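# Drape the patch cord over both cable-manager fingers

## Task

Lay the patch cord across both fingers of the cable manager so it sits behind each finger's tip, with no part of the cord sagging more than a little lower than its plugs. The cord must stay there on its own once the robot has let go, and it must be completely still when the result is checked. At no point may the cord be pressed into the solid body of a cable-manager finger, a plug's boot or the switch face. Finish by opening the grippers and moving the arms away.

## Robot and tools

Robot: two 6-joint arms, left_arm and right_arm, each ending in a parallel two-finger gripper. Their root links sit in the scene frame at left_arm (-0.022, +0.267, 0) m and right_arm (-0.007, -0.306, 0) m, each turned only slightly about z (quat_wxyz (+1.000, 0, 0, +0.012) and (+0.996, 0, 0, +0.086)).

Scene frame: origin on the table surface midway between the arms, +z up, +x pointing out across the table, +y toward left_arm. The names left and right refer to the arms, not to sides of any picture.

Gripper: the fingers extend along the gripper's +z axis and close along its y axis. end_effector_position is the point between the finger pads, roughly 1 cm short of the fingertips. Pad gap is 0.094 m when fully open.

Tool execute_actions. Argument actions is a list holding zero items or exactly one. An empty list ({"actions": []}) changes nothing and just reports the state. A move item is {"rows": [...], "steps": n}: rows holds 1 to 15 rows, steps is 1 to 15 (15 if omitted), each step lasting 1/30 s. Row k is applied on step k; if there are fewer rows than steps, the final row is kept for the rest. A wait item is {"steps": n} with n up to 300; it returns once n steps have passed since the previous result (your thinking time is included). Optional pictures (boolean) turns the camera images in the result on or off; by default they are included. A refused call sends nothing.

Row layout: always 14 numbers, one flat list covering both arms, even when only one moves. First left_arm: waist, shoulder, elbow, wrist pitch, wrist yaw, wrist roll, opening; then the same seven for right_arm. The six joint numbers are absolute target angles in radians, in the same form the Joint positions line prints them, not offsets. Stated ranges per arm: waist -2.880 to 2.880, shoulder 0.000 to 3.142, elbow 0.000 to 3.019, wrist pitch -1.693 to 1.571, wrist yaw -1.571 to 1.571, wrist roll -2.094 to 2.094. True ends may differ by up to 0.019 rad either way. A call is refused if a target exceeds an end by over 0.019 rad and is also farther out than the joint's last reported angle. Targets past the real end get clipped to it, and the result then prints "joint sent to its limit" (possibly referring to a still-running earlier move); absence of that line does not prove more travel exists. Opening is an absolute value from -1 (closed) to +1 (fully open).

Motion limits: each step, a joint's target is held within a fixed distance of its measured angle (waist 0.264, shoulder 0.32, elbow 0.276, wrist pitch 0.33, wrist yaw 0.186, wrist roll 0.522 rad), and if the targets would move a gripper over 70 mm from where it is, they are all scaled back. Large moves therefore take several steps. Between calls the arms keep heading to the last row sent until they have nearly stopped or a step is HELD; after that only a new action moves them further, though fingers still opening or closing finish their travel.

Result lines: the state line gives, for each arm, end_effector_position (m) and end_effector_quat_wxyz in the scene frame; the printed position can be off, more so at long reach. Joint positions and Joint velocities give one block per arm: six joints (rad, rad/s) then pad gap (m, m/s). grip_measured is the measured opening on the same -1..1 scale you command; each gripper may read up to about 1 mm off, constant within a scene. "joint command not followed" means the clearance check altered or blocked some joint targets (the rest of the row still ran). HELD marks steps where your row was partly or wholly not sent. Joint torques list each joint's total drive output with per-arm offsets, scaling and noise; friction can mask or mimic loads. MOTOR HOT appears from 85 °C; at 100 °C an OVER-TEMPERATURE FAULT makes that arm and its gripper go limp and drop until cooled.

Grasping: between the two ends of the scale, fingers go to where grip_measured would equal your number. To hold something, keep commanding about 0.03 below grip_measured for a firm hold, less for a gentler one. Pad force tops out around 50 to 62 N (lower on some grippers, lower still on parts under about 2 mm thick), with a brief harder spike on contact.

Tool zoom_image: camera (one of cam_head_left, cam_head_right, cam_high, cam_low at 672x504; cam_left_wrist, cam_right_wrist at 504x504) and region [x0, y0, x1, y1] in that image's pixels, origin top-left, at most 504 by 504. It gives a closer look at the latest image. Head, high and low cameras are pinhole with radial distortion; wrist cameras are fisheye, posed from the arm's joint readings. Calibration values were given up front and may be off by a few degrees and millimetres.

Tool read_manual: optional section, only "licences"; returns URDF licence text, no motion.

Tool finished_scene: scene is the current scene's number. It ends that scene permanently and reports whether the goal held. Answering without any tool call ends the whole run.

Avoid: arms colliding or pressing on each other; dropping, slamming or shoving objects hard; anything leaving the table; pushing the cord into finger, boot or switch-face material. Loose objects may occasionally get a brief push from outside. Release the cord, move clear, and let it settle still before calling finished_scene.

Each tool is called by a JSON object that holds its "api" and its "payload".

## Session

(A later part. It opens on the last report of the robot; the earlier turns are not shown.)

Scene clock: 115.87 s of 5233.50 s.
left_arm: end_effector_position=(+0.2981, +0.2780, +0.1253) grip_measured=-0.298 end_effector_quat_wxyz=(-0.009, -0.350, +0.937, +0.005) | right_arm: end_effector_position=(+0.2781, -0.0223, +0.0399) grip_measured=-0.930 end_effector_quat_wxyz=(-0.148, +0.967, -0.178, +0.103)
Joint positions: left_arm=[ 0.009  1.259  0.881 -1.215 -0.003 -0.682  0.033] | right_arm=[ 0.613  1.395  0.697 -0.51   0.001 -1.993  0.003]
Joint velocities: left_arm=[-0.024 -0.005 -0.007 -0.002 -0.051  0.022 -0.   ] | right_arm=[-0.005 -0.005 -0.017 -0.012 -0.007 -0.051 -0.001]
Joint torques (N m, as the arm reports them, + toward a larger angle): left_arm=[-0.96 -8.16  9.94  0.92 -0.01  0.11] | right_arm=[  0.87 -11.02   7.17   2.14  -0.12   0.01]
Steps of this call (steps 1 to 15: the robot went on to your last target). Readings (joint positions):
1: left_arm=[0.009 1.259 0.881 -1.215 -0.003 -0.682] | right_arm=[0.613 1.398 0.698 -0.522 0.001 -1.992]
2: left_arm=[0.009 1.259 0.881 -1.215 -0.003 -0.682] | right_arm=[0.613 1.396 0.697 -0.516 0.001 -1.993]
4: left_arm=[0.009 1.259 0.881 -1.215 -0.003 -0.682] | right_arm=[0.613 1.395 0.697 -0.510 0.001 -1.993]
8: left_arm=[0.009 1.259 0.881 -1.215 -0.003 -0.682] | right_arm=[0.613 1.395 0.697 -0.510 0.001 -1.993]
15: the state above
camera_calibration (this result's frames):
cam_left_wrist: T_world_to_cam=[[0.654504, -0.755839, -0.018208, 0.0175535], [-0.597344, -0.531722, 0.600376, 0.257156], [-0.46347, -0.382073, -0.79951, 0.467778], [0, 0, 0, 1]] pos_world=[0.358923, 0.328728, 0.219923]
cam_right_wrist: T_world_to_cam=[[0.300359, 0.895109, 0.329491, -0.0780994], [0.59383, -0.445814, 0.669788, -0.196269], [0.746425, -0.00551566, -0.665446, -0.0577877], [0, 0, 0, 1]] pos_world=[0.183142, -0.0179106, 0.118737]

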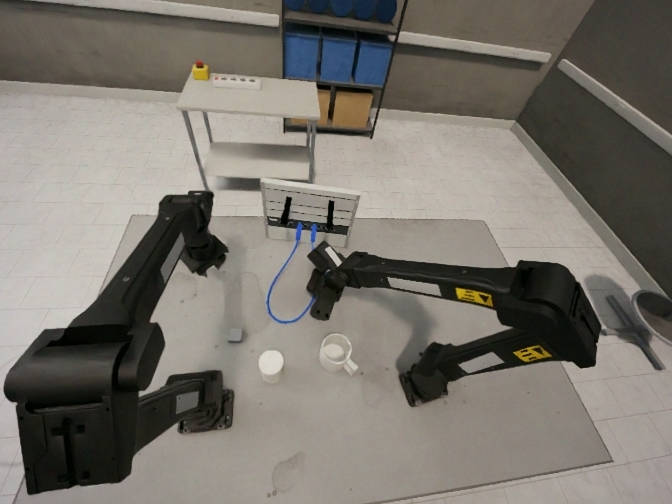

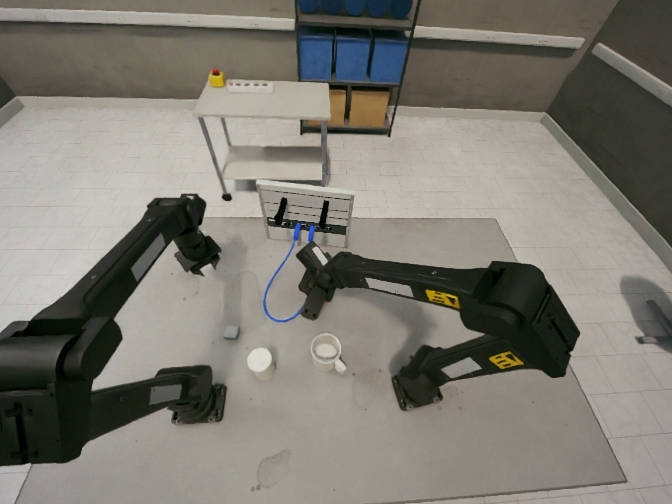

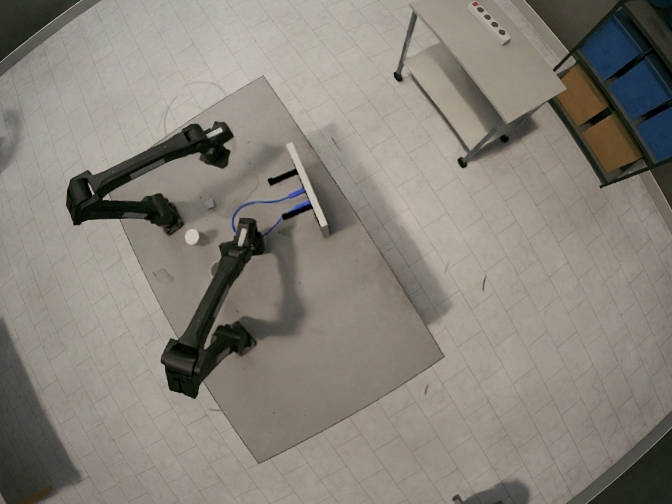

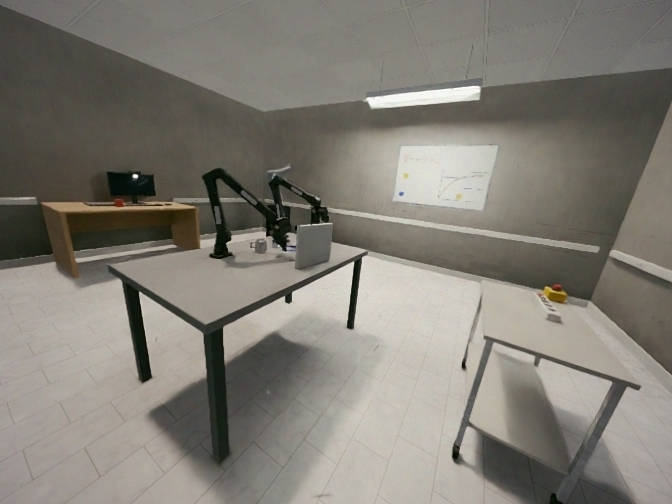

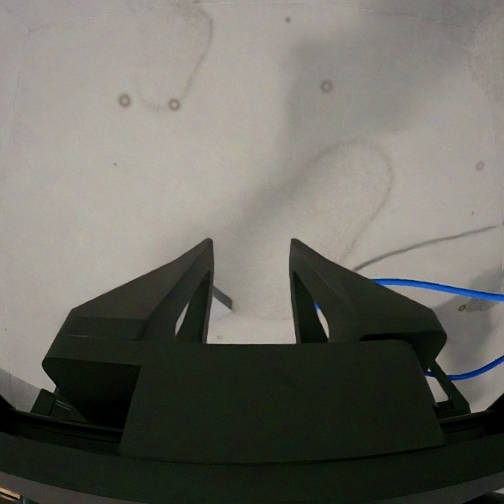

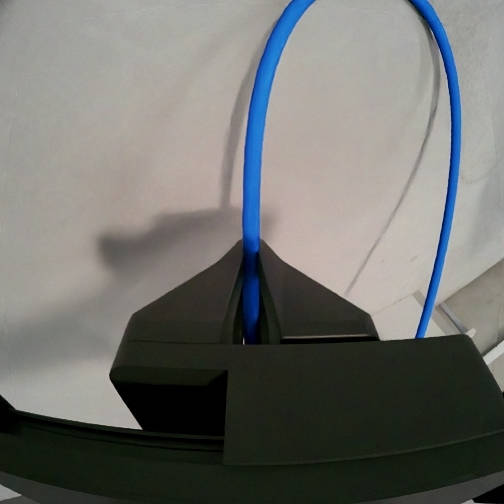

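{"api": "execute_actions", "payload": {"actions": [{"rows":[[-0.49,1.30,0.85,-1.1,0,-0.67,-0.3,0.615,1.385,0.685,-0.49,0,-2.0,-1]],"steps":15}], "pictures": false}}

{"api": "execute_actions", "payload": {"actions": [{"rows":[[-0.49,1.355,0.79,-0.98,0,-0.67,-0.3,0.615,1.385,0.685,-0.49,0,-2.0,-1]],"steps":15}], "pictures": false}}

{"api": "execute_actions", "payload": {"actions": [{"steps":15}]}}

Scene clock: 125.50 s of 5233.50 s.
left_arm: end_effector_position=(+0.2731, +0.1090, +0.1039) grip_measured=-0.298 end_effector_quat_wxyz=(+0.006, -0.094, +0.995, -0.006) | right_arm: end_effector_position=(+0.2781, -0.0223, +0.0399) grip_measured=-0.930 end_effector_quat_wxyz=(-0.148, +0.967, -0.178, +0.103)
Joint positions: left_arm=[-0.514  1.299  0.856 -1.11   0.003 -0.679  0.033] | right_arm=[ 0.613  1.395  0.697 -0.51   0.001 -1.993  0.003]
Joint velocities: left_arm=[ 0.21  -0.005  0.002 -0.002  0.037 -0.051 -0.001] | right_arm=[-0.015 -0.015 -0.007  0.017 -0.037 -0.007  0.   ]
Joint torques (N m, as the arm reports them, + toward a larger angle): left_arm=[ 1.29 -8.11  7.8   0.78 -0.23  0.1 ] | right_arm=[  0.71 -10.55   7.18   1.92  -0.2    0.01]
Steps of this call (steps 1 to 15: the robot went on to your last target; steps 16 to 90: nothing new was sent; then 6.13 s passed at rest; steps 91 to 105: all 15 steps of this action). Readings (joint positions):
91: left_arm=[-0.006 1.259 0.878 -1.200 -0.008 -0.682] | right_arm=[0.613 1.395 0.697 -0.510 0.001 -1.993]
92: left_arm=[-0.042 1.261 0.874 -1.177 -0.009 -0.682] | right_arm=[0.613 1.395 0.697 -0.510 0.001 -1.993]
94: left_arm=[-0.155 1.273 0.869 -1.145 -0.008 -0.682] | right_arm=[0.613 1.395 0.697 -0.510 0.001 -1.993]
98: left_arm=[-0.428 1.296 0.865 -1.114 -0.001 -0.681] | right_arm=[0.613 1.395 0.697 -0.510 0.001 -1.993]
105: the state above

Scene clock: 126.00 s of 5233.50 s.
left_arm: end_effector_position=(+0.2725, +0.1152, +0.0629) grip_measured=-0.298 end_effector_quat_wxyz=(+0.002, -0.102, +0.995, -0.002) | right_arm: end_effector_position=(+0.2781, -0.0223, +0.0399) grip_measured=-0.930 end_effector_quat_wxyz=(-0.148, +0.967, -0.178, +0.103)
Joint positions: left_arm=[-0.499  1.359  0.788 -0.995  0.002 -0.679  0.033] | right_arm=[ 0.613  1.395  0.697 -0.51   0.001 -1.993  0.003]
Joint velocities: left_arm=[ 0.005 -0.005  0.012  0.017 -0.051  0.081 -0.001] | right_arm=[-0.015 -0.005 -0.007 -0.017  0.022  0.007 -0.001]
Joint torques (N m, as the arm reports them, + toward a larger angle): left_arm=[ 0.39 -8.28  7.79  0.81 -0.18  0.1 ] | right_arm=[  0.66 -10.54   7.09   2.08  -0.18   0.07]
Steps of this call (steps 1 to 15: all 15 steps of this action). Readings (joint positions):
1: left_arm=[-0.507 1.301 0.846 -1.085 0.003 -0.679] | right_arm=[0.613 1.395 0.697 -0.510 0.001 -1.993]
2: left_arm=[-0.503 1.304 0.833 -1.047 0.002 -0.679] | right_arm=[0.613 1.395 0.697 -0.510 0.001 -1.993]
4: left_arm=[-0.499 1.325 0.810 -1.010 0.002 -0.679] | right_arm=[0.613 1.395 0.697 -0.510 0.001 -1.993]
8: left_arm=[-0.499 1.358 0.789 -0.999 0.002 -0.679] | right_arm=[0.613 1.395 0.697 -0.510 0.001 -1.993]
15: the state above

Scene clock: 126.50 s of 5233.50 s.
left_arm: end_effector_position=(+0.2725, +0.1152, +0.0629) grip_measured=-0.298 end_effector_quat_wxyz=(+0.002, -0.102, +0.995, -0.002) | right_arm: end_effector_position=(+0.2781, -0.0223, +0.0399) grip_measured=-0.930 end_effector_quat_wxyz=(-0.148, +0.967, -0.178, +0.103)
Joint positions: left_arm=[-0.499  1.359  0.788 -0.995  0.002 -0.679  0.033] | right_arm=[ 0.613  1.395  0.697 -0.51   0.001 -1.993  0.003]
Joint velocities: left_arm=[ 0.005 -0.005 -0.012  0.002 -0.007 -0.051  0.   ] | right_arm=[ 0.015  0.005 -0.027  0.017 -0.037  0.007  0.001]
Joint torques (N m, as the arm reports them, + toward a larger angle): left_arm=[ 0.37 -8.85  7.83  0.88 -0.18  0.09] | right_arm=[ -0.06 -10.55   7.34   1.99  -0.13  -0.02]
Steps of this call (steps 1 to 15: the robot went on to your last target). Readings (joint positions):
1: left_arm=[-0.499 1.359 0.788 -0.995 0.002 -0.679] | right_arm=[0.613 1.395 0.697 -0.510 0.001 -1.993]
2: left_arm=[-0.499 1.359 0.788 -0.995 0.002 -0.679] | right_arm=[0.613 1.395 0.697 -0.510 0.001 -1.993]
4: left_arm=[-0.499 1.359 0.788 -0.995 0.002 -0.679] | right_arm=[0.613 1.395 0.697 -0.510 0.001 -1.993]
8: left_arm=[-0.499 1.359 0.788 -0.995 0.002 -0.679] | right_arm=[0.613 1.395 0.697 -0.510 0.001 -1.993]
15: the state above
All arms were judged still, so your last target was given up. Only a new action makes them travel on or press farther. Fingers that are still opening or closing keep moving.
camera_calibration (this result's frames):
cam_left_wrist: T_world_to_cam=[[0.201659, -0.979453, 0.00219916, 0.057969], [-0.793562, -0.162069, 0.586509, 0.204607], [-0.574102, -0.12002, -0.80994, 0.34445], [0, 0, 0, 1]] pos_world=[0.348428, 0.131279, 0.158852]
cam_right_wrist: T_world_to_cam=[[0.300359, 0.895109, 0.329491, -0.0780994], [0.59383, -0.445814, 0.669788, -0.196269], [0.746425, -0.00551566, -0.665446, -0.0577877], [0, 0, 0, 1]] pos_world=[0.183142, -0.0179106, 0.118737]

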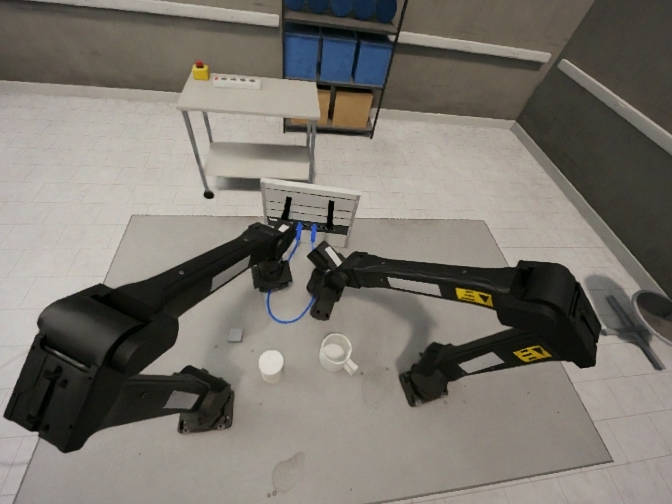

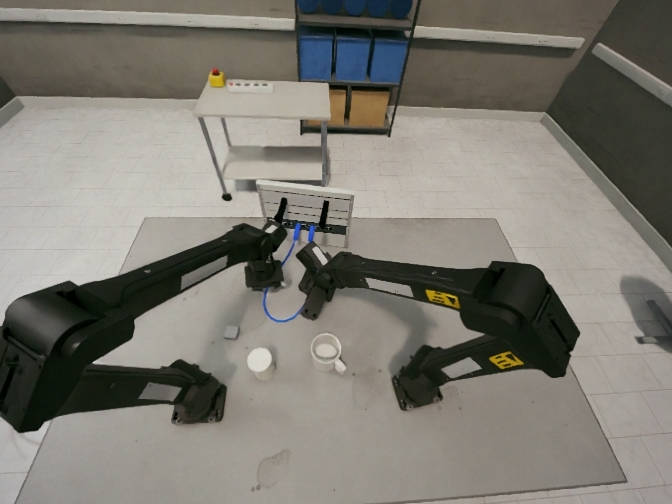

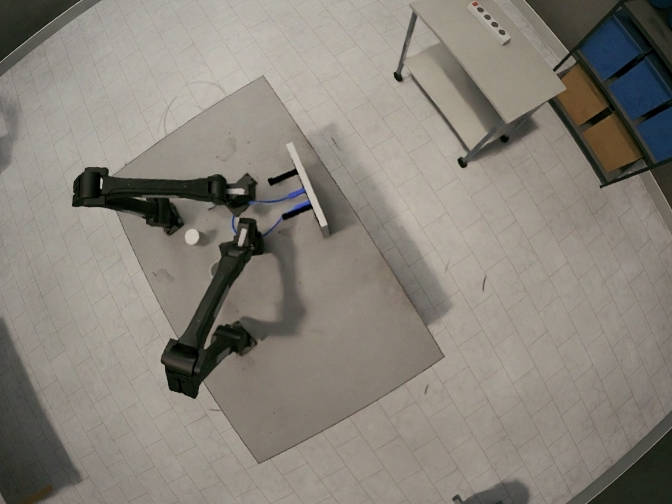

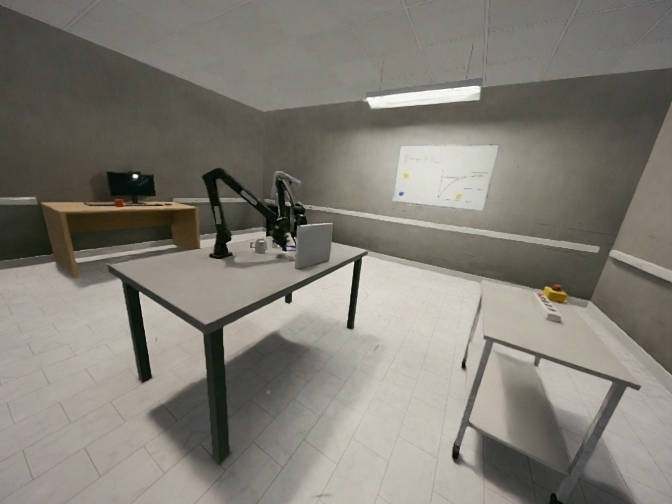

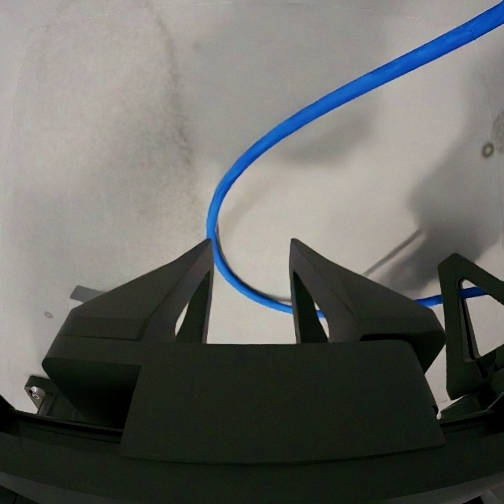

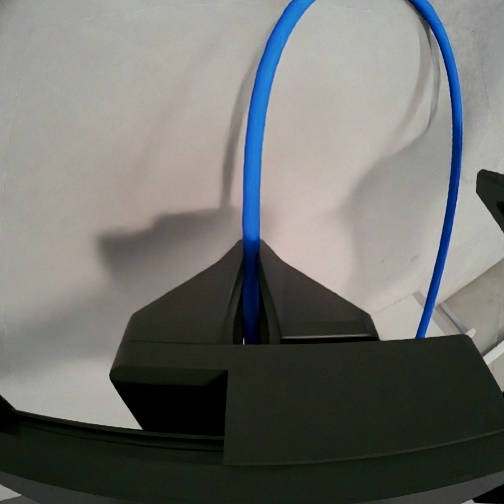

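{"api": "execute_actions", "payload": {"actions": [{"rows":[[-0.458,1.345,0.705,-0.915,0,-0.64,-0.3,0.615,1.385,0.685,-0.49,0,-2.0,-1]],"steps":15}], "pictures": false}}

{"api": "execute_actions", "payload": {"actions": [{"steps":10}]}}

Scene clock: 138.23 s of 5233.50 s.
left_arm: end_effector_position=(+0.2555, +0.1346, +0.0387) grip_measured=-0.298 end_effector_quat_wxyz=(-0.003, -0.104, +0.995, +0.001) | right_arm: end_effector_position=(+0.2781, -0.0223, +0.0399) grip_measured=-0.930 end_effector_quat_wxyz=(-0.148, +0.967, -0.178, +0.103)
Joint positions: left_arm=[-0.468  1.348  0.701 -0.93   0.002 -0.653  0.033] | right_arm=[ 0.613  1.395  0.697 -0.51   0.001 -1.993  0.003]
Joint velocities: left_arm=[ 0.005  0.005  0.002 -0.002  0.11   0.007 -0.   ] | right_arm=[-0.015  0.005 -0.002 -0.002 -0.022 -0.037 -0.001]
Joint torques (N m, as the arm reports them, + toward a larger angle): left_arm=[ 0.65 -7.49  7.64  0.72 -0.17  0.16] | right_arm=[  0.21 -10.96   7.23   1.86  -0.19   0.04]
Steps of this call (steps 1 to 90: nothing new was sent; then 8.23 s passed at rest; steps 91 to 105: all 15 steps of this action). Readings (joint positions):
91: left_arm=[-0.497 1.357 0.777 -0.977 0.002 -0.674] | right_arm=[0.613 1.395 0.697 -0.510 0.001 -1.993]
92: left_arm=[-0.492 1.352 0.759 -0.952 0.002 -0.669] | right_arm=[0.613 1.395 0.697 -0.510 0.001 -1.993]
94: left_arm=[-0.479 1.348 0.724 -0.937 0.002 -0.663] | right_arm=[0.613 1.395 0.697 -0.510 0.001 -1.993]
98: left_arm=[-0.468 1.348 0.701 -0.937 0.002 -0.657] | right_arm=[0.613 1.395 0.697 -0.510 0.001 -1.993]
105: the state above

Scene clock: 138.57 s of 5233.50 s.
left_arm: end_effector_position=(+0.2555, +0.1346, +0.0387) grip_measured=-0.298 end_effector_quat_wxyz=(-0.003, -0.104, +0.995, +0.001) | right_arm: end_effector_position=(+0.2781, -0.0223, +0.0399) grip_measured=-0.930 end_effector_quat_wxyz=(-0.148, +0.967, -0.178, +0.103)
Joint positions: left_arm=[-0.468  1.348  0.701 -0.93   0.002 -0.652  0.033] | right_arm=[ 0.613  1.395  0.697 -0.51   0.001 -1.993  0.003]
Joint velocities: left_arm=[ 0.005 -0.015 -0.017 -0.007 -0.007 -0.066  0.001] | right_arm=[-0.005 -0.005  0.012 -0.002 -0.007 -0.007 -0.001]
Joint torques (N m, as the arm reports them, + toward a larger angle): left_arm=[ 0.46 -8.09  7.61  0.91 -0.19  0.12] | right_arm=[ 1.1  -9.9   7.23  2.09 -0.19  0.03]
Steps of this call (steps 1 to 10: the robot went on to your last target). Readings (joint positions):
1: left_arm=[-0.468 1.348 0.701 -0.930 0.002 -0.653] | right_arm=[0.613 1.395 0.697 -0.510 0.001 -1.993]
2: left_arm=[-0.468 1.348 0.701 -0.930 0.002 -0.653] | right_arm=[0.613 1.395 0.697 -0.510 0.001 -1.993]
4: left_arm=[-0.468 1.348 0.701 -0.930 0.002 -0.652] | right_arm=[0.613 1.395 0.697 -0.510 0.001 -1.993]
8: left_arm=[-0.468 1.348 0.701 -0.930 0.002 -0.652] | right_arm=[0.613 1.395 0.697 -0.510 0.001 -1.993]
10: the state above
camera_calibration (this result's frames):
cam_left_wrist: T_world_to_cam=[[0.205752, -0.978591, -0.00504745, 0.0796076], [-0.786633, -0.168456, 0.593995, 0.20722], [-0.582129, -0.118245, -0.804453, 0.319014], [0, 0, 0, 1]] pos_world=[0.332334, 0.150533, 0.133946]
cam_right_wrist: T_world_to_cam=[[0.300359, 0.895109, 0.329491, -0.0780994], [0.59383, -0.445814, 0.669788, -0.196269], [0.746425, -0.00551566, -0.665446, -0.0577877], [0, 0, 0, 1]] pos_world=[0.183142, -0.0179106, 0.118737]

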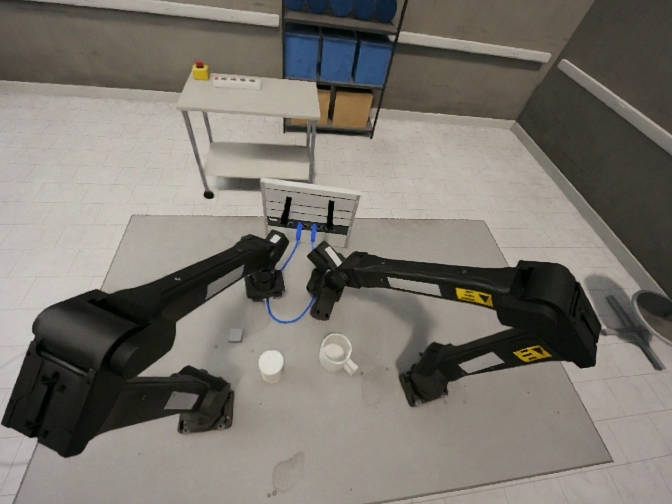

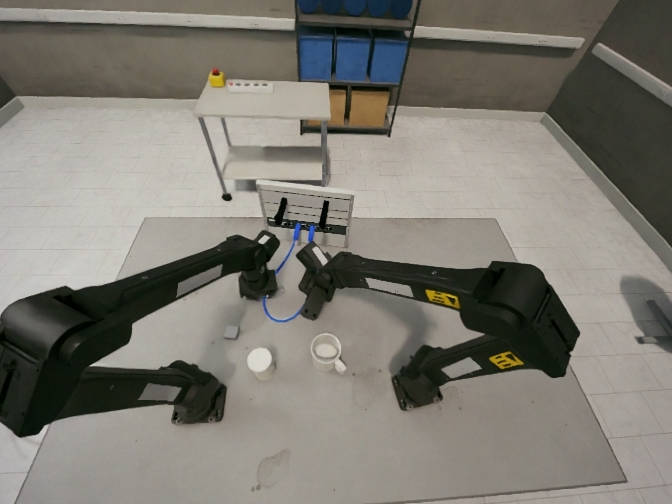

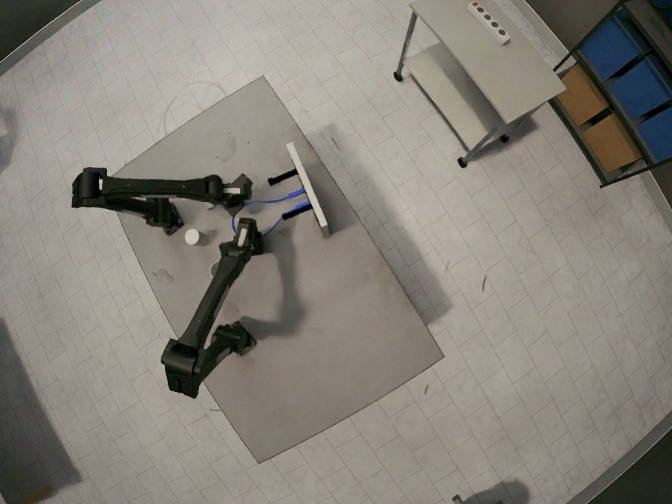

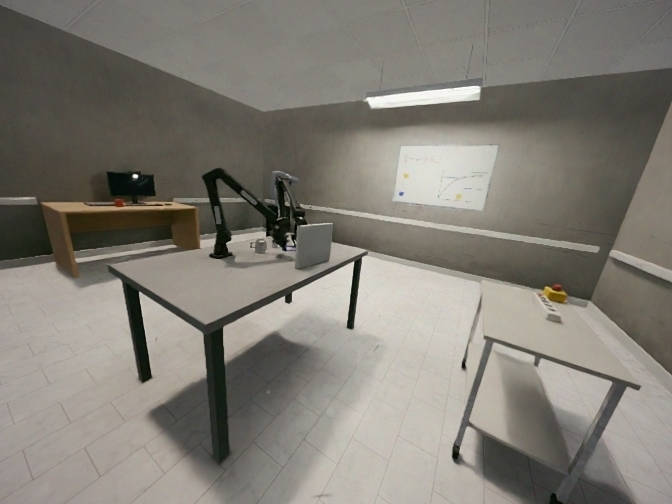

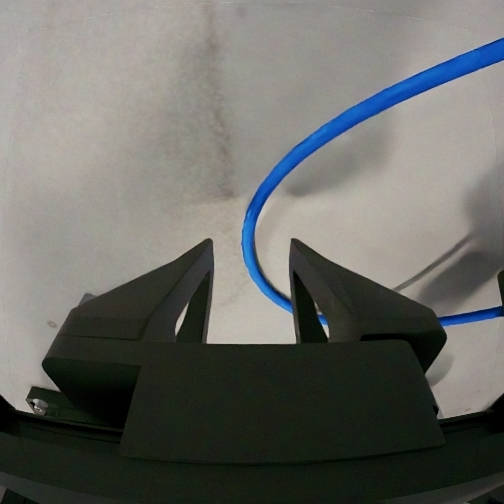

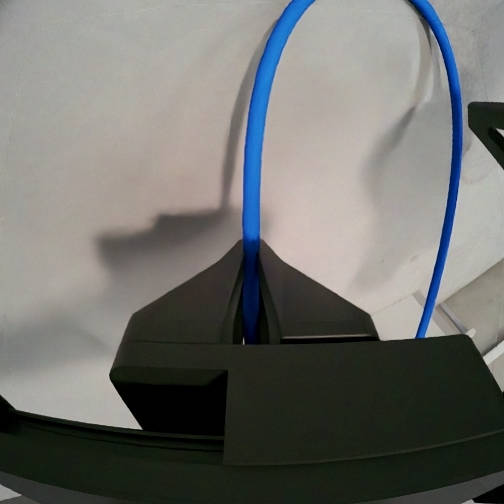

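{"api": "execute_actions", "payload": {"actions": [{"rows":[[-0.46,1.385,0.685,-0.86,0,-0.64,-0.3,0.615,1.385,0.685,-0.49,0,-2.0,-1],[-0.46,1.385,0.685,-0.86,0,-0.64,-0.3,0.615,1.385,0.685,-0.49,0,-2.0,-1],[-0.46,1.385,0.685,-0.86,0,-0.64,-0.3,0.615,1.385,0.685,-0.49,0,-2.0,-1],[-0.46,1.385,0.685,-0.86,0,-0.64,-0.3,0.615,1.385,0.685,-0.49,0,-2.0,-1],[-0.46,1.385,0.685,-0.86,0,-0.64,-0.3,0.615,1.385,0.685,-0.49,0,-2.0,-1],[-0.46,1.385,0.685,-0.86,0,-0.64,-0.3,0.615,1.385,0.685,-0.49,0,-2.0,-1],[-0.46,1.385,0.685,-0.86,0,-0.64,-0.3,0.615,1.385,0.685,-0.49,0,-2.0,-1],[-0.46,1.425,0.665,-0.80,0,-0.64,-0.3,0.615,1.385,0.685,-0.49,0,-2.0,-1]],"steps":15}], "pictures": false}}

{"api": "execute_actions", "payload": {"actions": [{"steps":15}], "pictures": false}}

Scene clock: 156.80 s of 5233.50 s.
left_arm: end_effector_position=(+0.2590, +0.1329, +0.0078) grip_measured=-0.298 end_effector_quat_wxyz=(-0.000, -0.104, +0.995, -0.001) | right_arm: end_effector_position=(+0.2781, -0.0223, +0.0399) grip_measured=-0.930 end_effector_quat_wxyz=(-0.148, +0.967, -0.178, +0.103)
Joint positions: left_arm=[-0.468  1.422  0.668 -0.817  0.002 -0.652  0.033] | right_arm=[ 0.613  1.395  0.697 -0.51   0.001 -1.993  0.003]
Joint velocities: left_arm=[-0.005  0.005 -0.022  0.007 -0.066  0.066  0.   ] | right_arm=[ 0.005 -0.005  0.012 -0.002  0.007 -0.022 -0.   ]
Joint torques (N m, as the arm reports them, + toward a larger angle): left_arm=[ 0.33 -7.51  6.52  1.03 -0.18  0.12] | right_arm=[  0.22 -10.19   7.16   2.11  -0.21   0.02]
Steps of this call (steps 1 to 15: the robot went on to your last target; steps 16 to 90: nothing new was sent; then 14.73 s passed at rest; steps 91 to 105: all 15 steps of this action). Readings (joint positions):
91: left_arm=[-0.468 1.350 0.699 -0.919 0.002 -0.652] | right_arm=[0.613 1.395 0.697 -0.510 0.001 -1.993]
92: left_arm=[-0.468 1.354 0.696 -0.902 0.002 -0.652] | right_arm=[0.613 1.395 0.697 -0.510 0.001 -1.993]
94: left_arm=[-0.468 1.367 0.695 -0.883 0.002 -0.652] | right_arm=[0.613 1.395 0.697 -0.510 0.001 -1.993]
98: left_arm=[-0.468 1.382 0.687 -0.863 0.002 -0.652] | right_arm=[0.613 1.395 0.697 -0.510 0.001 -1.993]
105: the state above

Scene clock: 157.30 s of 5233.50 s.
left_arm: end_effector_position=(+0.2593, +0.1328, +0.0077) grip_measured=-0.298 end_effector_quat_wxyz=(+0.000, -0.104, +0.995, -0.001) | right_arm: end_effector_position=(+0.2781, -0.0223, +0.0399) grip_measured=-0.930 end_effector_quat_wxyz=(-0.148, +0.967, -0.178, +0.103)
Joint positions: left_arm=[-0.468  1.422  0.668 -0.815  0.002 -0.652  0.033] | right_arm=[ 0.613  1.395  0.697 -0.51   0.001 -1.993  0.003]
Joint velocities: left_arm=[-0.015 -0.005  0.002 -0.017 -0.081  0.037 -0.   ] | right_arm=[-0.005 -0.005 -0.017  0.002 -0.037 -0.007  0.001]
Joint torques (N m, as the arm reports them, + toward a larger angle): left_arm=[ 0.52 -8.14  6.55  1.   -0.18  0.12] | right_arm=[  0.61 -10.51   7.41   2.11  -0.14   0.02]
Steps of this call (steps 1 to 15: the robot went on to your last target). Readings (joint positions):
1: left_arm=[-0.468 1.422 0.668 -0.817 0.002 -0.652] | right_arm=[0.613 1.395 0.697 -0.510 0.001 -1.993]
2: left_arm=[-0.468 1.422 0.668 -0.817 0.002 -0.652] | right_arm=[0.613 1.395 0.697 -0.510 0.001 -1.993]
4: left_arm=[-0.468 1.422 0.668 -0.815 0.002 -0.652] | right_arm=[0.613 1.395 0.697 -0.510 0.001 -1.993]
8: left_arm=[-0.468 1.422 0.668 -0.815 0.002 -0.652] | right_arm=[0.613 1.395 0.697 -0.510 0.001 -1.993]
15: the state above
All arms were judged still, so your last target was given up. Only a new action makes them travel on or press farther. Fingers that are still opening or closing keep moving.

{"api": "execute_actions", "payload": {"actions": [{"rows":[[-0.46,1.43,0.66,-0.80,0,-0.64,-0.3,0.615,1.385,0.685,-0.49,0,-2.0,-1],[-0.46,1.43,0.66,-0.80,0,-0.64,-0.3,0.615,1.385,0.685,-0.49,0,-2.0,-1],[-0.46,1.43,0.66,-0.80,0,-0.64,-0.3,0.615,1.385,0.685,-0.49,0,-2.0,-1],[-0.46,1.43,0.66,-0.80,0,-0.64,-0.3,0.615,1.385,0.685,-0.49,0,-2.0,-1],[-0.46,1.43,0.66,-0.80,0,-0.64,-1,0.615,1.385,0.685,-0.49,0,-2.0,-1]],"steps":15}], "pictures": false}}

{"api": "execute_actions", "payload": {"actions": [{"steps":8}], "pictures": false}}

Scene clock: 167.20 s of 5233.50 s.
left_arm: end_effector_position=(+0.2595, +0.1327, +0.0077) grip_measured=-0.911 end_effector_quat_wxyz=(+0.001, -0.104, +0.995, -0.001) | right_arm: end_effector_position=(+0.2781, -0.0223, +0.0399) grip_measured=-0.930 end_effector_quat_wxyz=(-0.148, +0.967, -0.178, +0.103)
Joint positions: left_arm=[-0.468  1.422  0.668 -0.814  0.002 -0.651  0.004] | right_arm=[ 0.613  1.395  0.697 -0.51   0.001 -1.993  0.003]
Joint velocities: left_arm=[-0.005 -0.005 -0.002 -0.002 -0.051  0.022  0.   ] | right_arm=[ 0.005 -0.005  0.007 -0.012 -0.022  0.051  0.001]
Joint torques (N m, as the arm reports them, + toward a larger angle): left_arm=[ 0.41 -7.33  6.43  0.88 -0.16  0.12] | right_arm=[  1.18 -10.21   7.33   1.99  -0.17   0.07]
Steps of this call (steps 1 to 90: nothing new was sent; then 6.40 s passed at rest; steps 91 to 105: all 15 steps of this action). Readings (joint positions):
91: left_arm=[-0.468 1.422 0.668 -0.815 0.002 -0.652] | right_arm=[0.613 1.395 0.697 -0.510 0.001 -1.993]
92: left_arm=[-0.468 1.422 0.668 -0.815 0.002 -0.652] | right_arm=[0.613 1.395 0.697 -0.510 0.001 -1.993]
94: left_arm=[-0.468 1.422 0.668 -0.815 0.002 -0.652] | right_arm=[0.613 1.395 0.697 -0.510 0.001 -1.993]
98: left_arm=[-0.468 1.422 0.668 -0.814 0.002 -0.651] | right_arm=[0.613 1.395 0.697 -0.510 0.001 -1.993]
105: the state above

Scene clock: 167.47 s of 5233.50 s.
left_arm: end_effector_position=(+0.2595, +0.1327, +0.0077) grip_measured=-0.911 end_effector_quat_wxyz=(+0.001, -0.104, +0.995, -0.001) | right_arm: end_effector_position=(+0.2781, -0.0223, +0.0399) grip_measured=-0.930 end_effector_quat_wxyz=(-0.148, +0.967, -0.178, +0.103)
Joint positions: left_arm=[-0.468  1.422  0.668 -0.814  0.002 -0.651  0.004] | right_arm=[ 0.613  1.395  0.697 -0.51   0.001 -1.993  0.003]
Joint velocities: left_arm=[-0.015 -0.005  0.002 -0.012  0.051  0.007 -0.   ] | right_arm=[-0.005 -0.015 -0.007  0.002  0.007 -0.051 -0.001]
Joint torques (N m, as the arm reports them, + toward a larger angle): left_arm=[ 0.26 -7.42  6.37  0.93 -0.19  0.1 ] | right_arm=[  1.06 -10.59   7.24   2.07  -0.17   0.02]
Steps of this call (steps 1 to 8: the robot went on to your last target). Readings (joint positions):
1: left_arm=[-0.468 1.422 0.668 -0.814 0.002 -0.651] | right_arm=[0.613 1.395 0.697 -0.510 0.001 -1.993]
2: left_arm=[-0.468 1.422 0.668 -0.814 0.002 -0.651] | right_arm=[0.613 1.395 0.697 -0.510 0.001 -1.993]
4: left_arm=[-0.468 1.422 0.668 -0.814 0.002 -0.651] | right_arm=[0.613 1.395 0.697 -0.510 0.001 -1.993]
8: the state above

{"api": "execute_actions", "payload": {"actions": [{"rows":[[-0.46,1.41,0.80,-0.93,0,-0.80,-1,0.565,1.34,0.76,-0.54,0,-1.9,-1],[-0.46,1.41,0.80,-0.93,0,-0.80,-1,0.565,1.34,0.76,-0.54,0,-1.9,-1],[-0.46,1.41,0.80,-0.93,0,-0.80,-1,0.565,1.34,0.76,-0.54,0,-1.9,-1],[-0.46,1.41,0.80,-0.93,0,-0.80,-1,0.565,1.34,0.76,-0.54,0,-1.9,-1],[-0.46,1.41,0.80,-0.93,0,-0.80,-1,0.565,1.34,0.76,-0.54,0,-1.9,-1],[-0.46,1.41,0.80,-0.93,0,-0.80,-1,0.565,1.34,0.76,-0.54,0,-1.9,-1],[-0.46,1.41,0.80,-0.93,0,-0.80,-1,0.565,1.34,0.76,-0.54,0,-1.9,-1],[-0.455,1.41,0.93,-1.05,0,-0.98,-1,0.51,1.285,0.80,-0.565,0,-1.8,-1]],"steps":15}], "pictures": false}}

{"api": "execute_actions", "payload": {"actions": [{"rows":[[-0.45,1.41,1.05,-1.17,0,-1.15,-1,0.46,1.23,0.83,-0.59,0,-1.7,-1],[-0.45,1.41,1.05,-1.17,0,-1.15,-1,0.46,1.23,0.83,-0.59,0,-1.7,-1],[-0.45,1.41,1.05,-1.17,0,-1.15,-1,0.46,1.23,0.83,-0.59,0,-1.7,-1],[-0.45,1.41,1.05,-1.17,0,-1.15,-1,0.46,1.23,0.83,-0.59,0,-1.7,-1],[-0.45,1.41,1.05,-1.17,0,-1.15,-1,0.46,1.23,0.83,-0.59,0,-1.7,-1],[-0.45,1.41,1.05,-1.17,0,-1.15,-1,0.46,1.23,0.83,-0.59,0,-1.7,-1],[-0.45,1.41,1.05,-1.17,0,-1.15,-1,0.46,1.23,0.83,-0.59,0,-1.7,-1],[-0.445,1.41,1.175,-1.29,0,-1.32,-1,0.412,1.175,0.87,-0.62,0,-1.6,-1]],"steps":15}], "pictures": false}}

{"api": "execute_actions", "payload": {"actions": [{"steps":20}]}}

Scene clock: 215.73 s of 5233.50 s.
left_arm: end_effector_position=(+0.3123, +0.1076, +0.0838) grip_measured=-0.911 end_effector_quat_wxyz=(+0.012, -0.242, +0.970, -0.011) | right_arm: end_effector_position=(+0.3181, -0.0435, +0.0917) grip_measured=-0.930 end_effector_quat_wxyz=(-0.193, +0.925, -0.301, +0.125)
Joint positions: left_arm=[-0.468  1.411  0.904 -1.031  0.002 -0.932  0.004] | right_arm=[ 0.508  1.294  0.738 -0.55  -0.001 -1.832  0.003]
Joint velocities: left_arm=[-0.005 -0.054  0.017 -0.022  0.037 -0.168 -0.001] | right_arm=[-0.005 -0.122  0.105  0.017  0.022  0.139  0.   ]
Joint torques (N m, as the arm reports them, + toward a larger angle): left_arm=[ 0.7  -9.9  10.23  0.02 -0.19 -0.08] | right_arm=[ 0.69 -8.7  14.37  0.65 -0.13  0.23]
Steps of this call (steps 1 to 15: the robot went on to your last target; steps 16 to 90: nothing new was sent; then 44.77 s passed at rest; steps 91 to 105: all 15 steps of this action). Readings (joint positions):
91: left_arm=[-0.468 1.422 0.679 -0.839 0.002 -0.674] | right_arm=[0.609 1.393 0.697 -0.513 0.000 -1.979]
92: left_arm=[-0.468 1.423 0.697 -0.874 0.002 -0.697] | right_arm=[0.601 1.388 0.697 -0.517 0.000 -1.966]
94: left_arm=[-0.468 1.422 0.736 -0.905 0.002 -0.730] | right_arm=[0.581 1.374 0.697 -0.523 0.000 -1.947]
98: left_arm=[-0.468 1.416 0.788 -0.942 0.002 -0.795] | right_arm=[0.560 1.349 0.699 -0.531 -0.001 -1.910]
105: the state above

Scene clock: 216.23 s of 5233.50 s.
left_arm: end_effector_position=(+0.3449, +0.0966, +0.1703) grip_measured=-0.911 end_effector_quat_wxyz=(+0.011, -0.407, +0.913, -0.014) | right_arm: end_effector_position=(+0.3536, -0.0673, +0.1591) grip_measured=-0.930 end_effector_quat_wxyz=(-0.250, +0.858, -0.425, +0.144)
Joint positions: left_arm=[-0.458  1.407  1.144 -1.273  0.002 -1.271  0.004] | right_arm=[ 0.413  1.186  0.802 -0.603 -0.002 -1.636  0.003]
Joint velocities: left_arm=[ 0.005 -0.063  0.007 -0.027 -0.007 -0.3   -0.001] | right_arm=[-0.005 -0.073  0.09  -0.017 -0.037  0.168  0.   ]
Joint torques (N m, as the arm reports them, + toward a larger angle): left_arm=[  0.81 -10.27  11.41  -0.37  -0.21  -0.08] | right_arm=[ 0.69 -8.93 15.72  0.93  0.02  0.25]
Steps of this call (steps 1 to 15: all 15 steps of this action). Readings (joint positions):
1: left_arm=[-0.468 1.411 0.917 -1.062 0.002 -0.968] | right_arm=[0.505 1.288 0.743 -0.556 -0.002 -1.812]
2: left_arm=[-0.467 1.415 0.937 -1.104 0.002 -1.003] | right_arm=[0.498 1.281 0.747 -0.564 -0.002 -1.792]
4: left_arm=[-0.465 1.414 0.976 -1.143 0.002 -1.052] | right_arm=[0.477 1.261 0.753 -0.572 -0.002 -1.763]
8: left_arm=[-0.463 1.412 1.032 -1.182 0.002 -1.132] | right_arm=[0.456 1.234 0.766 -0.581 -0.002 -1.718]
15: the state above

Scene clock: 216.90 s of 5233.50 s.
left_arm: end_effector_position=(+0.3436, +0.0972, +0.1708) grip_measured=-0.911 end_effector_quat_wxyz=(+0.009, -0.423, +0.906, -0.013) | right_arm: end_effector_position=(+0.3541, -0.0670, +0.1611) grip_measured=-0.930 end_effector_quat_wxyz=(-0.253, +0.853, -0.434, +0.142)
Joint positions: left_arm=[-0.458  1.405  1.144 -1.278  0.002 -1.307  0.004] | right_arm=[ 0.413  1.184  0.806 -0.604 -0.002 -1.614  0.003]
Joint velocities: left_arm=[-0.005 -0.015 -0.022  0.002 -0.066  0.007  0.001] | right_arm=[-0.005  0.005  0.002 -0.007  0.007  0.066  0.001]
Joint torques (N m, as the arm reports them, + toward a larger angle): left_arm=[  0.91 -10.26  11.12  -0.09  -0.2   -0.09] | right_arm=[ 0.34 -8.87 16.08  1.02 -0.04  0.22]
Steps of this call (steps 1 to 20: the robot went on to your last target). Readings (joint positions):
1: left_arm=[-0.458 1.405 1.144 -1.274 0.002 -1.279] | right_arm=[0.413 1.184 0.805 -0.603 -0.002 -1.631]
2: left_arm=[-0.458 1.405 1.144 -1.276 0.002 -1.285] | right_arm=[0.413 1.184 0.806 -0.603 -0.002 -1.628]
4: left_arm=[-0.458 1.405 1.144 -1.278 0.002 -1.293] | right_arm=[0.413 1.184 0.806 -0.604 -0.002 -1.623]
8: left_arm=[-0.458 1.405 1.144 -1.278 0.002 -1.302] | right_arm=[0.413 1.184 0.806 -0.604 -0.002 -1.618]
20: the state above
camera_calibration (this result's frames):
cam_left_wrist: T_world_to_cam=[[0.765595, -0.642709, 0.0280783, -0.205099], [-0.534598, -0.611321, 0.583517, 0.149918], [-0.357867, -0.461749, -0.811615, 0.429725], [0, 0, 0, 1]] pos_world=[0.390953, 0.158254, 0.26705]
cam_right_wrist: T_world_to_cam=[[0.657344, 0.503051, 0.561105, -0.290915], [0.204007, -0.835562, 0.510115, -0.204833], [0.725452, -0.220851, -0.651878, -0.0432345], [0, 0, 0, 1]] pos_world=[0.264383, -0.0343542, 0.239539]

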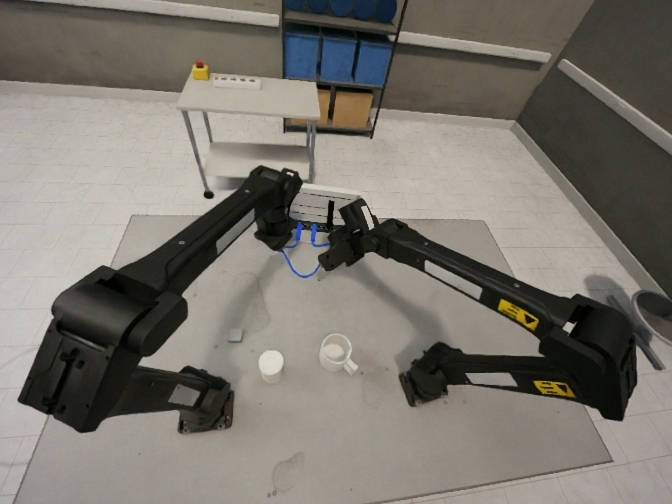

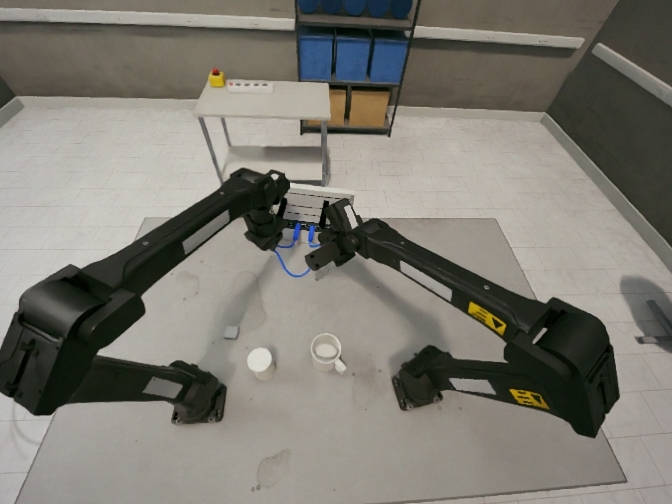

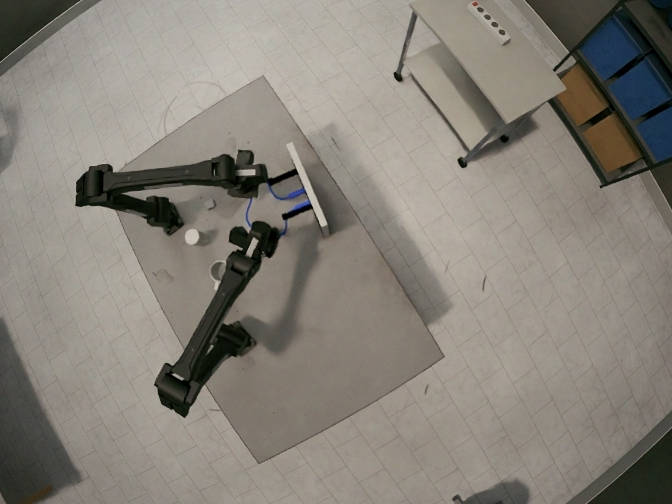

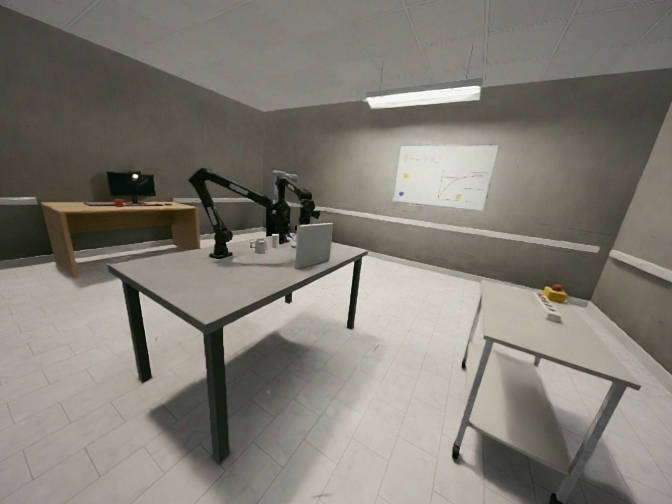

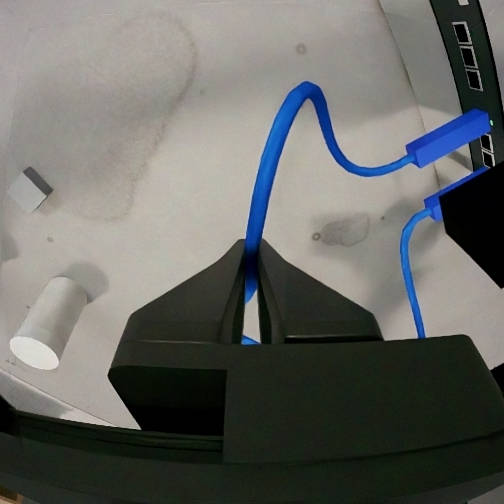

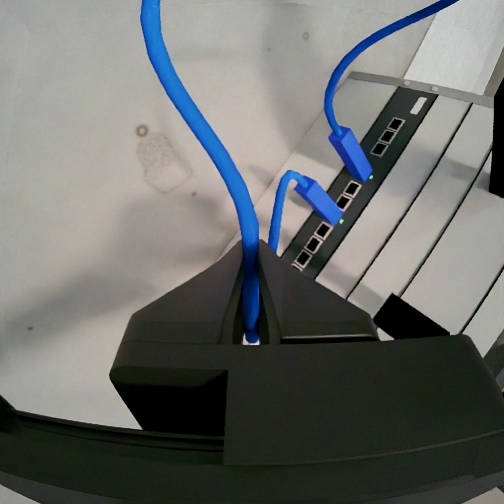

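{"api": "execute_actions", "payload": {"actions": [{"rows":[[-0.425,1.43,1.28,-1.385,0,-1.58,-1,0.383,1.135,0.895,-0.62,0,-1.45,-1],[-0.425,1.43,1.28,-1.385,0,-1.58,-1,0.383,1.135,0.895,-0.62,0,-1.45,-1],[-0.425,1.43,1.28,-1.385,0,-1.58,-1,0.383,1.135,0.895,-0.62,0,-1.45,-1],[-0.425,1.43,1.28,-1.385,0,-1.58,-1,0.383,1.135,0.895,-0.62,0,-1.45,-1],[-0.425,1.43,1.28,-1.385,0,-1.58,-1,0.383,1.135,0.895,-0.62,0,-1.45,-1],[-0.425,1.43,1.28,-1.385,0,-1.58,-1,0.383,1.135,0.895,-0.62,0,-1.45,-1],[-0.425,1.43,1.28,-1.385,0,-1.58,-1,0.383,1.135,0.895,-0.62,0,-1.45,-1],[-0.39,1.46,1.405,-1.495,0,-1.86,-1,0.353,1.085,0.925,-0.63,0,-1.29,-1]],"steps":15}], "pictures": false}}

{"api": "execute_actions", "payload": {"actions": [{"steps":25}]}}

Scene clock: 234.70 s of 5233.50 s.
left_arm: end_effector_position=(+0.3761, +0.1107, +0.2361) grip_measured=-0.911 end_effector_quat_wxyz=(+0.001, -0.650, +0.760, -0.004) | right_arm: end_effector_position=(+0.3643, -0.0784, +0.1846) grip_measured=-0.930 end_effector_quat_wxyz=(-0.292, +0.770, -0.555, +0.116)
Joint positions: left_arm=[-0.397  1.454  1.369 -1.477  0.001 -1.789  0.004] | right_arm=[ 0.374  1.144  0.82  -0.608 -0.013 -1.342  0.003]
Joint velocities: left_arm=[ 0.015  0.005 -0.002 -0.051 -0.007 -0.403  0.   ] | right_arm=[-0.015 -0.005 -0.017  0.012 -0.081  0.242  0.   ]
Joint torques (N m, as the arm reports them, + toward a larger angle): left_arm=[ -0.36 -10.33  11.86  -0.36  -0.17  -0.06] | right_arm=[ -1.53 -12.13  19.58   0.76   0.44   0.18]
Steps of this call (steps 1 to 15: the robot went on to your last target; steps 16 to 160: nothing new was sent; then 11.97 s passed at rest; steps 161 to 175: all 15 steps of this action). Readings (joint positions):
161: left_arm=[-0.456 1.409 1.155 -1.301 0.002 -1.351] | right_arm=[0.412 1.182 0.806 -0.605 -0.002 -1.589]
162: left_arm=[-0.454 1.416 1.174 -1.333 0.002 -1.395] | right_arm=[0.408 1.180 0.806 -0.605 -0.002 -1.564]
164: left_arm=[-0.445 1.424 1.211 -1.361 0.002 -1.457] | right_arm=[0.397 1.171 0.808 -0.605 -0.002 -1.528]
168: left_arm=[-0.432 1.429 1.257 -1.397 0.001 -1.569] | right_arm=[0.389 1.158 0.816 -0.606 -0.004 -1.468]
175: the state above

Scene clock: 235.53 s of 5233.50 s.
left_arm: end_effector_position=(+0.3753, +0.1112, +0.2358) grip_measured=-0.911 end_effector_quat_wxyz=(+0.000, -0.672, +0.741, -0.002) | right_arm: end_effector_position=(+0.3643, -0.0783, +0.1846) grip_measured=-0.930 end_effector_quat_wxyz=(-0.294, +0.760, -0.569, +0.110)
Joint positions: left_arm=[-0.397  1.455  1.369 -1.482  0.001 -1.847  0.004] | right_arm=[ 0.374  1.144  0.82  -0.608 -0.014 -1.305  0.003]
Joint velocities: left_arm=[-0.015 -0.015 -0.012 -0.012 -0.007 -0.007 -0.002] | right_arm=[-0.005  0.015 -0.002 -0.002 -0.022 -0.051 -0.   ]
Joint torques (N m, as the arm reports them, + toward a larger angle): left_arm=[  0.41 -10.52  11.96  -0.24  -0.19  -0.1 ] | right_arm=[ -1.38 -12.56  19.37   0.85   0.41   0.21]
Steps of this call (steps 1 to 25: the robot went on to your last target). Readings (joint positions):
1: left_arm=[-0.397 1.454 1.369 -1.479 0.001 -1.801] | right_arm=[0.374 1.144 0.820 -0.608 -0.014 -1.334]
2: left_arm=[-0.397 1.454 1.369 -1.480 0.001 -1.810] | right_arm=[0.374 1.144 0.820 -0.608 -0.014 -1.329]
4: left_arm=[-0.397 1.455 1.369 -1.481 0.001 -1.823] | right_arm=[0.374 1.144 0.820 -0.608 -0.014 -1.320]
8: left_arm=[-0.397 1.455 1.369 -1.482 0.001 -1.837] | right_arm=[0.374 1.144 0.820 -0.608 -0.014 -1.311]
25: the state above
camera_calibration (this result's frames):
cam_left_wrist: T_world_to_cam=[[0.99522, -0.097657, -0.0000521455, -0.362387], [-0.0787659, -0.803017, 0.590728, -0.0138892], [-0.0577306, -0.587901, -0.80687, 0.400582], [0, 0, 0, 1]] pos_world=[0.382686, 0.18896, 0.331404]
cam_right_wrist: T_world_to_cam=[[0.791592, 0.187396, 0.581605, -0.382458], [-0.026451, -0.940412, 0.339006, -0.121026], [0.610477, -0.283738, -0.739466, 0.0152869], [0, 0, 0, 1]] pos_world=[0.290217, -0.0378057, 0.274772]

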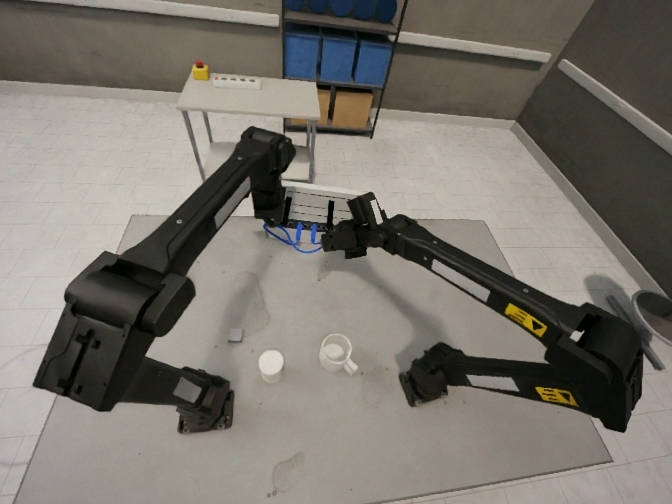

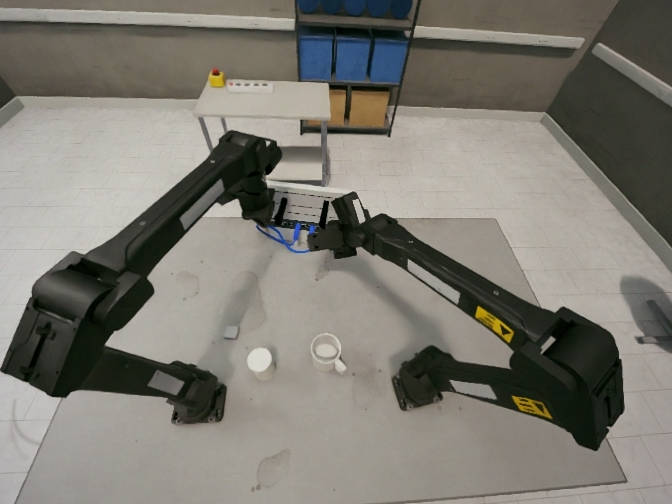

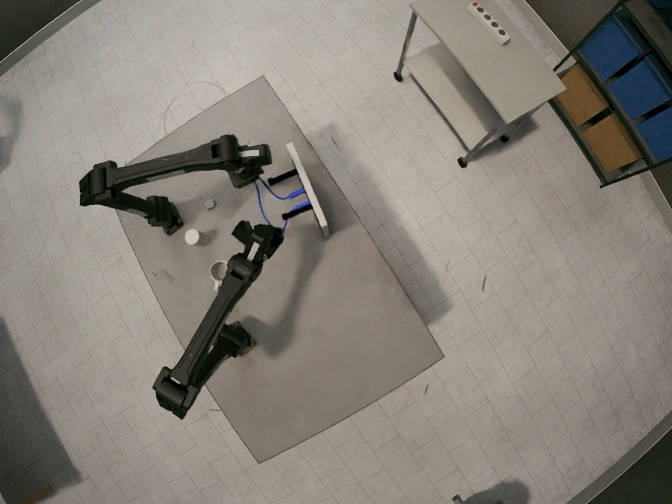

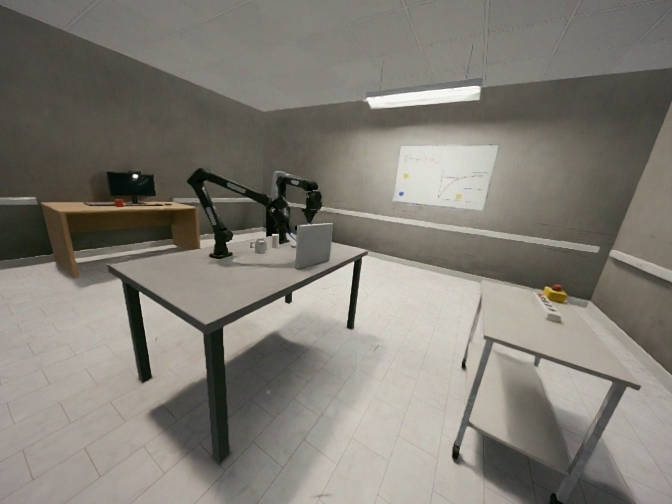

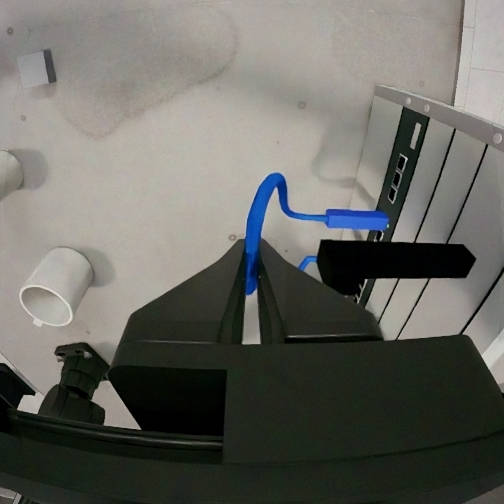

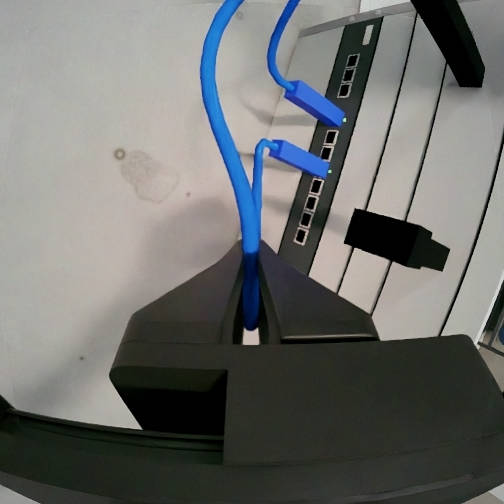

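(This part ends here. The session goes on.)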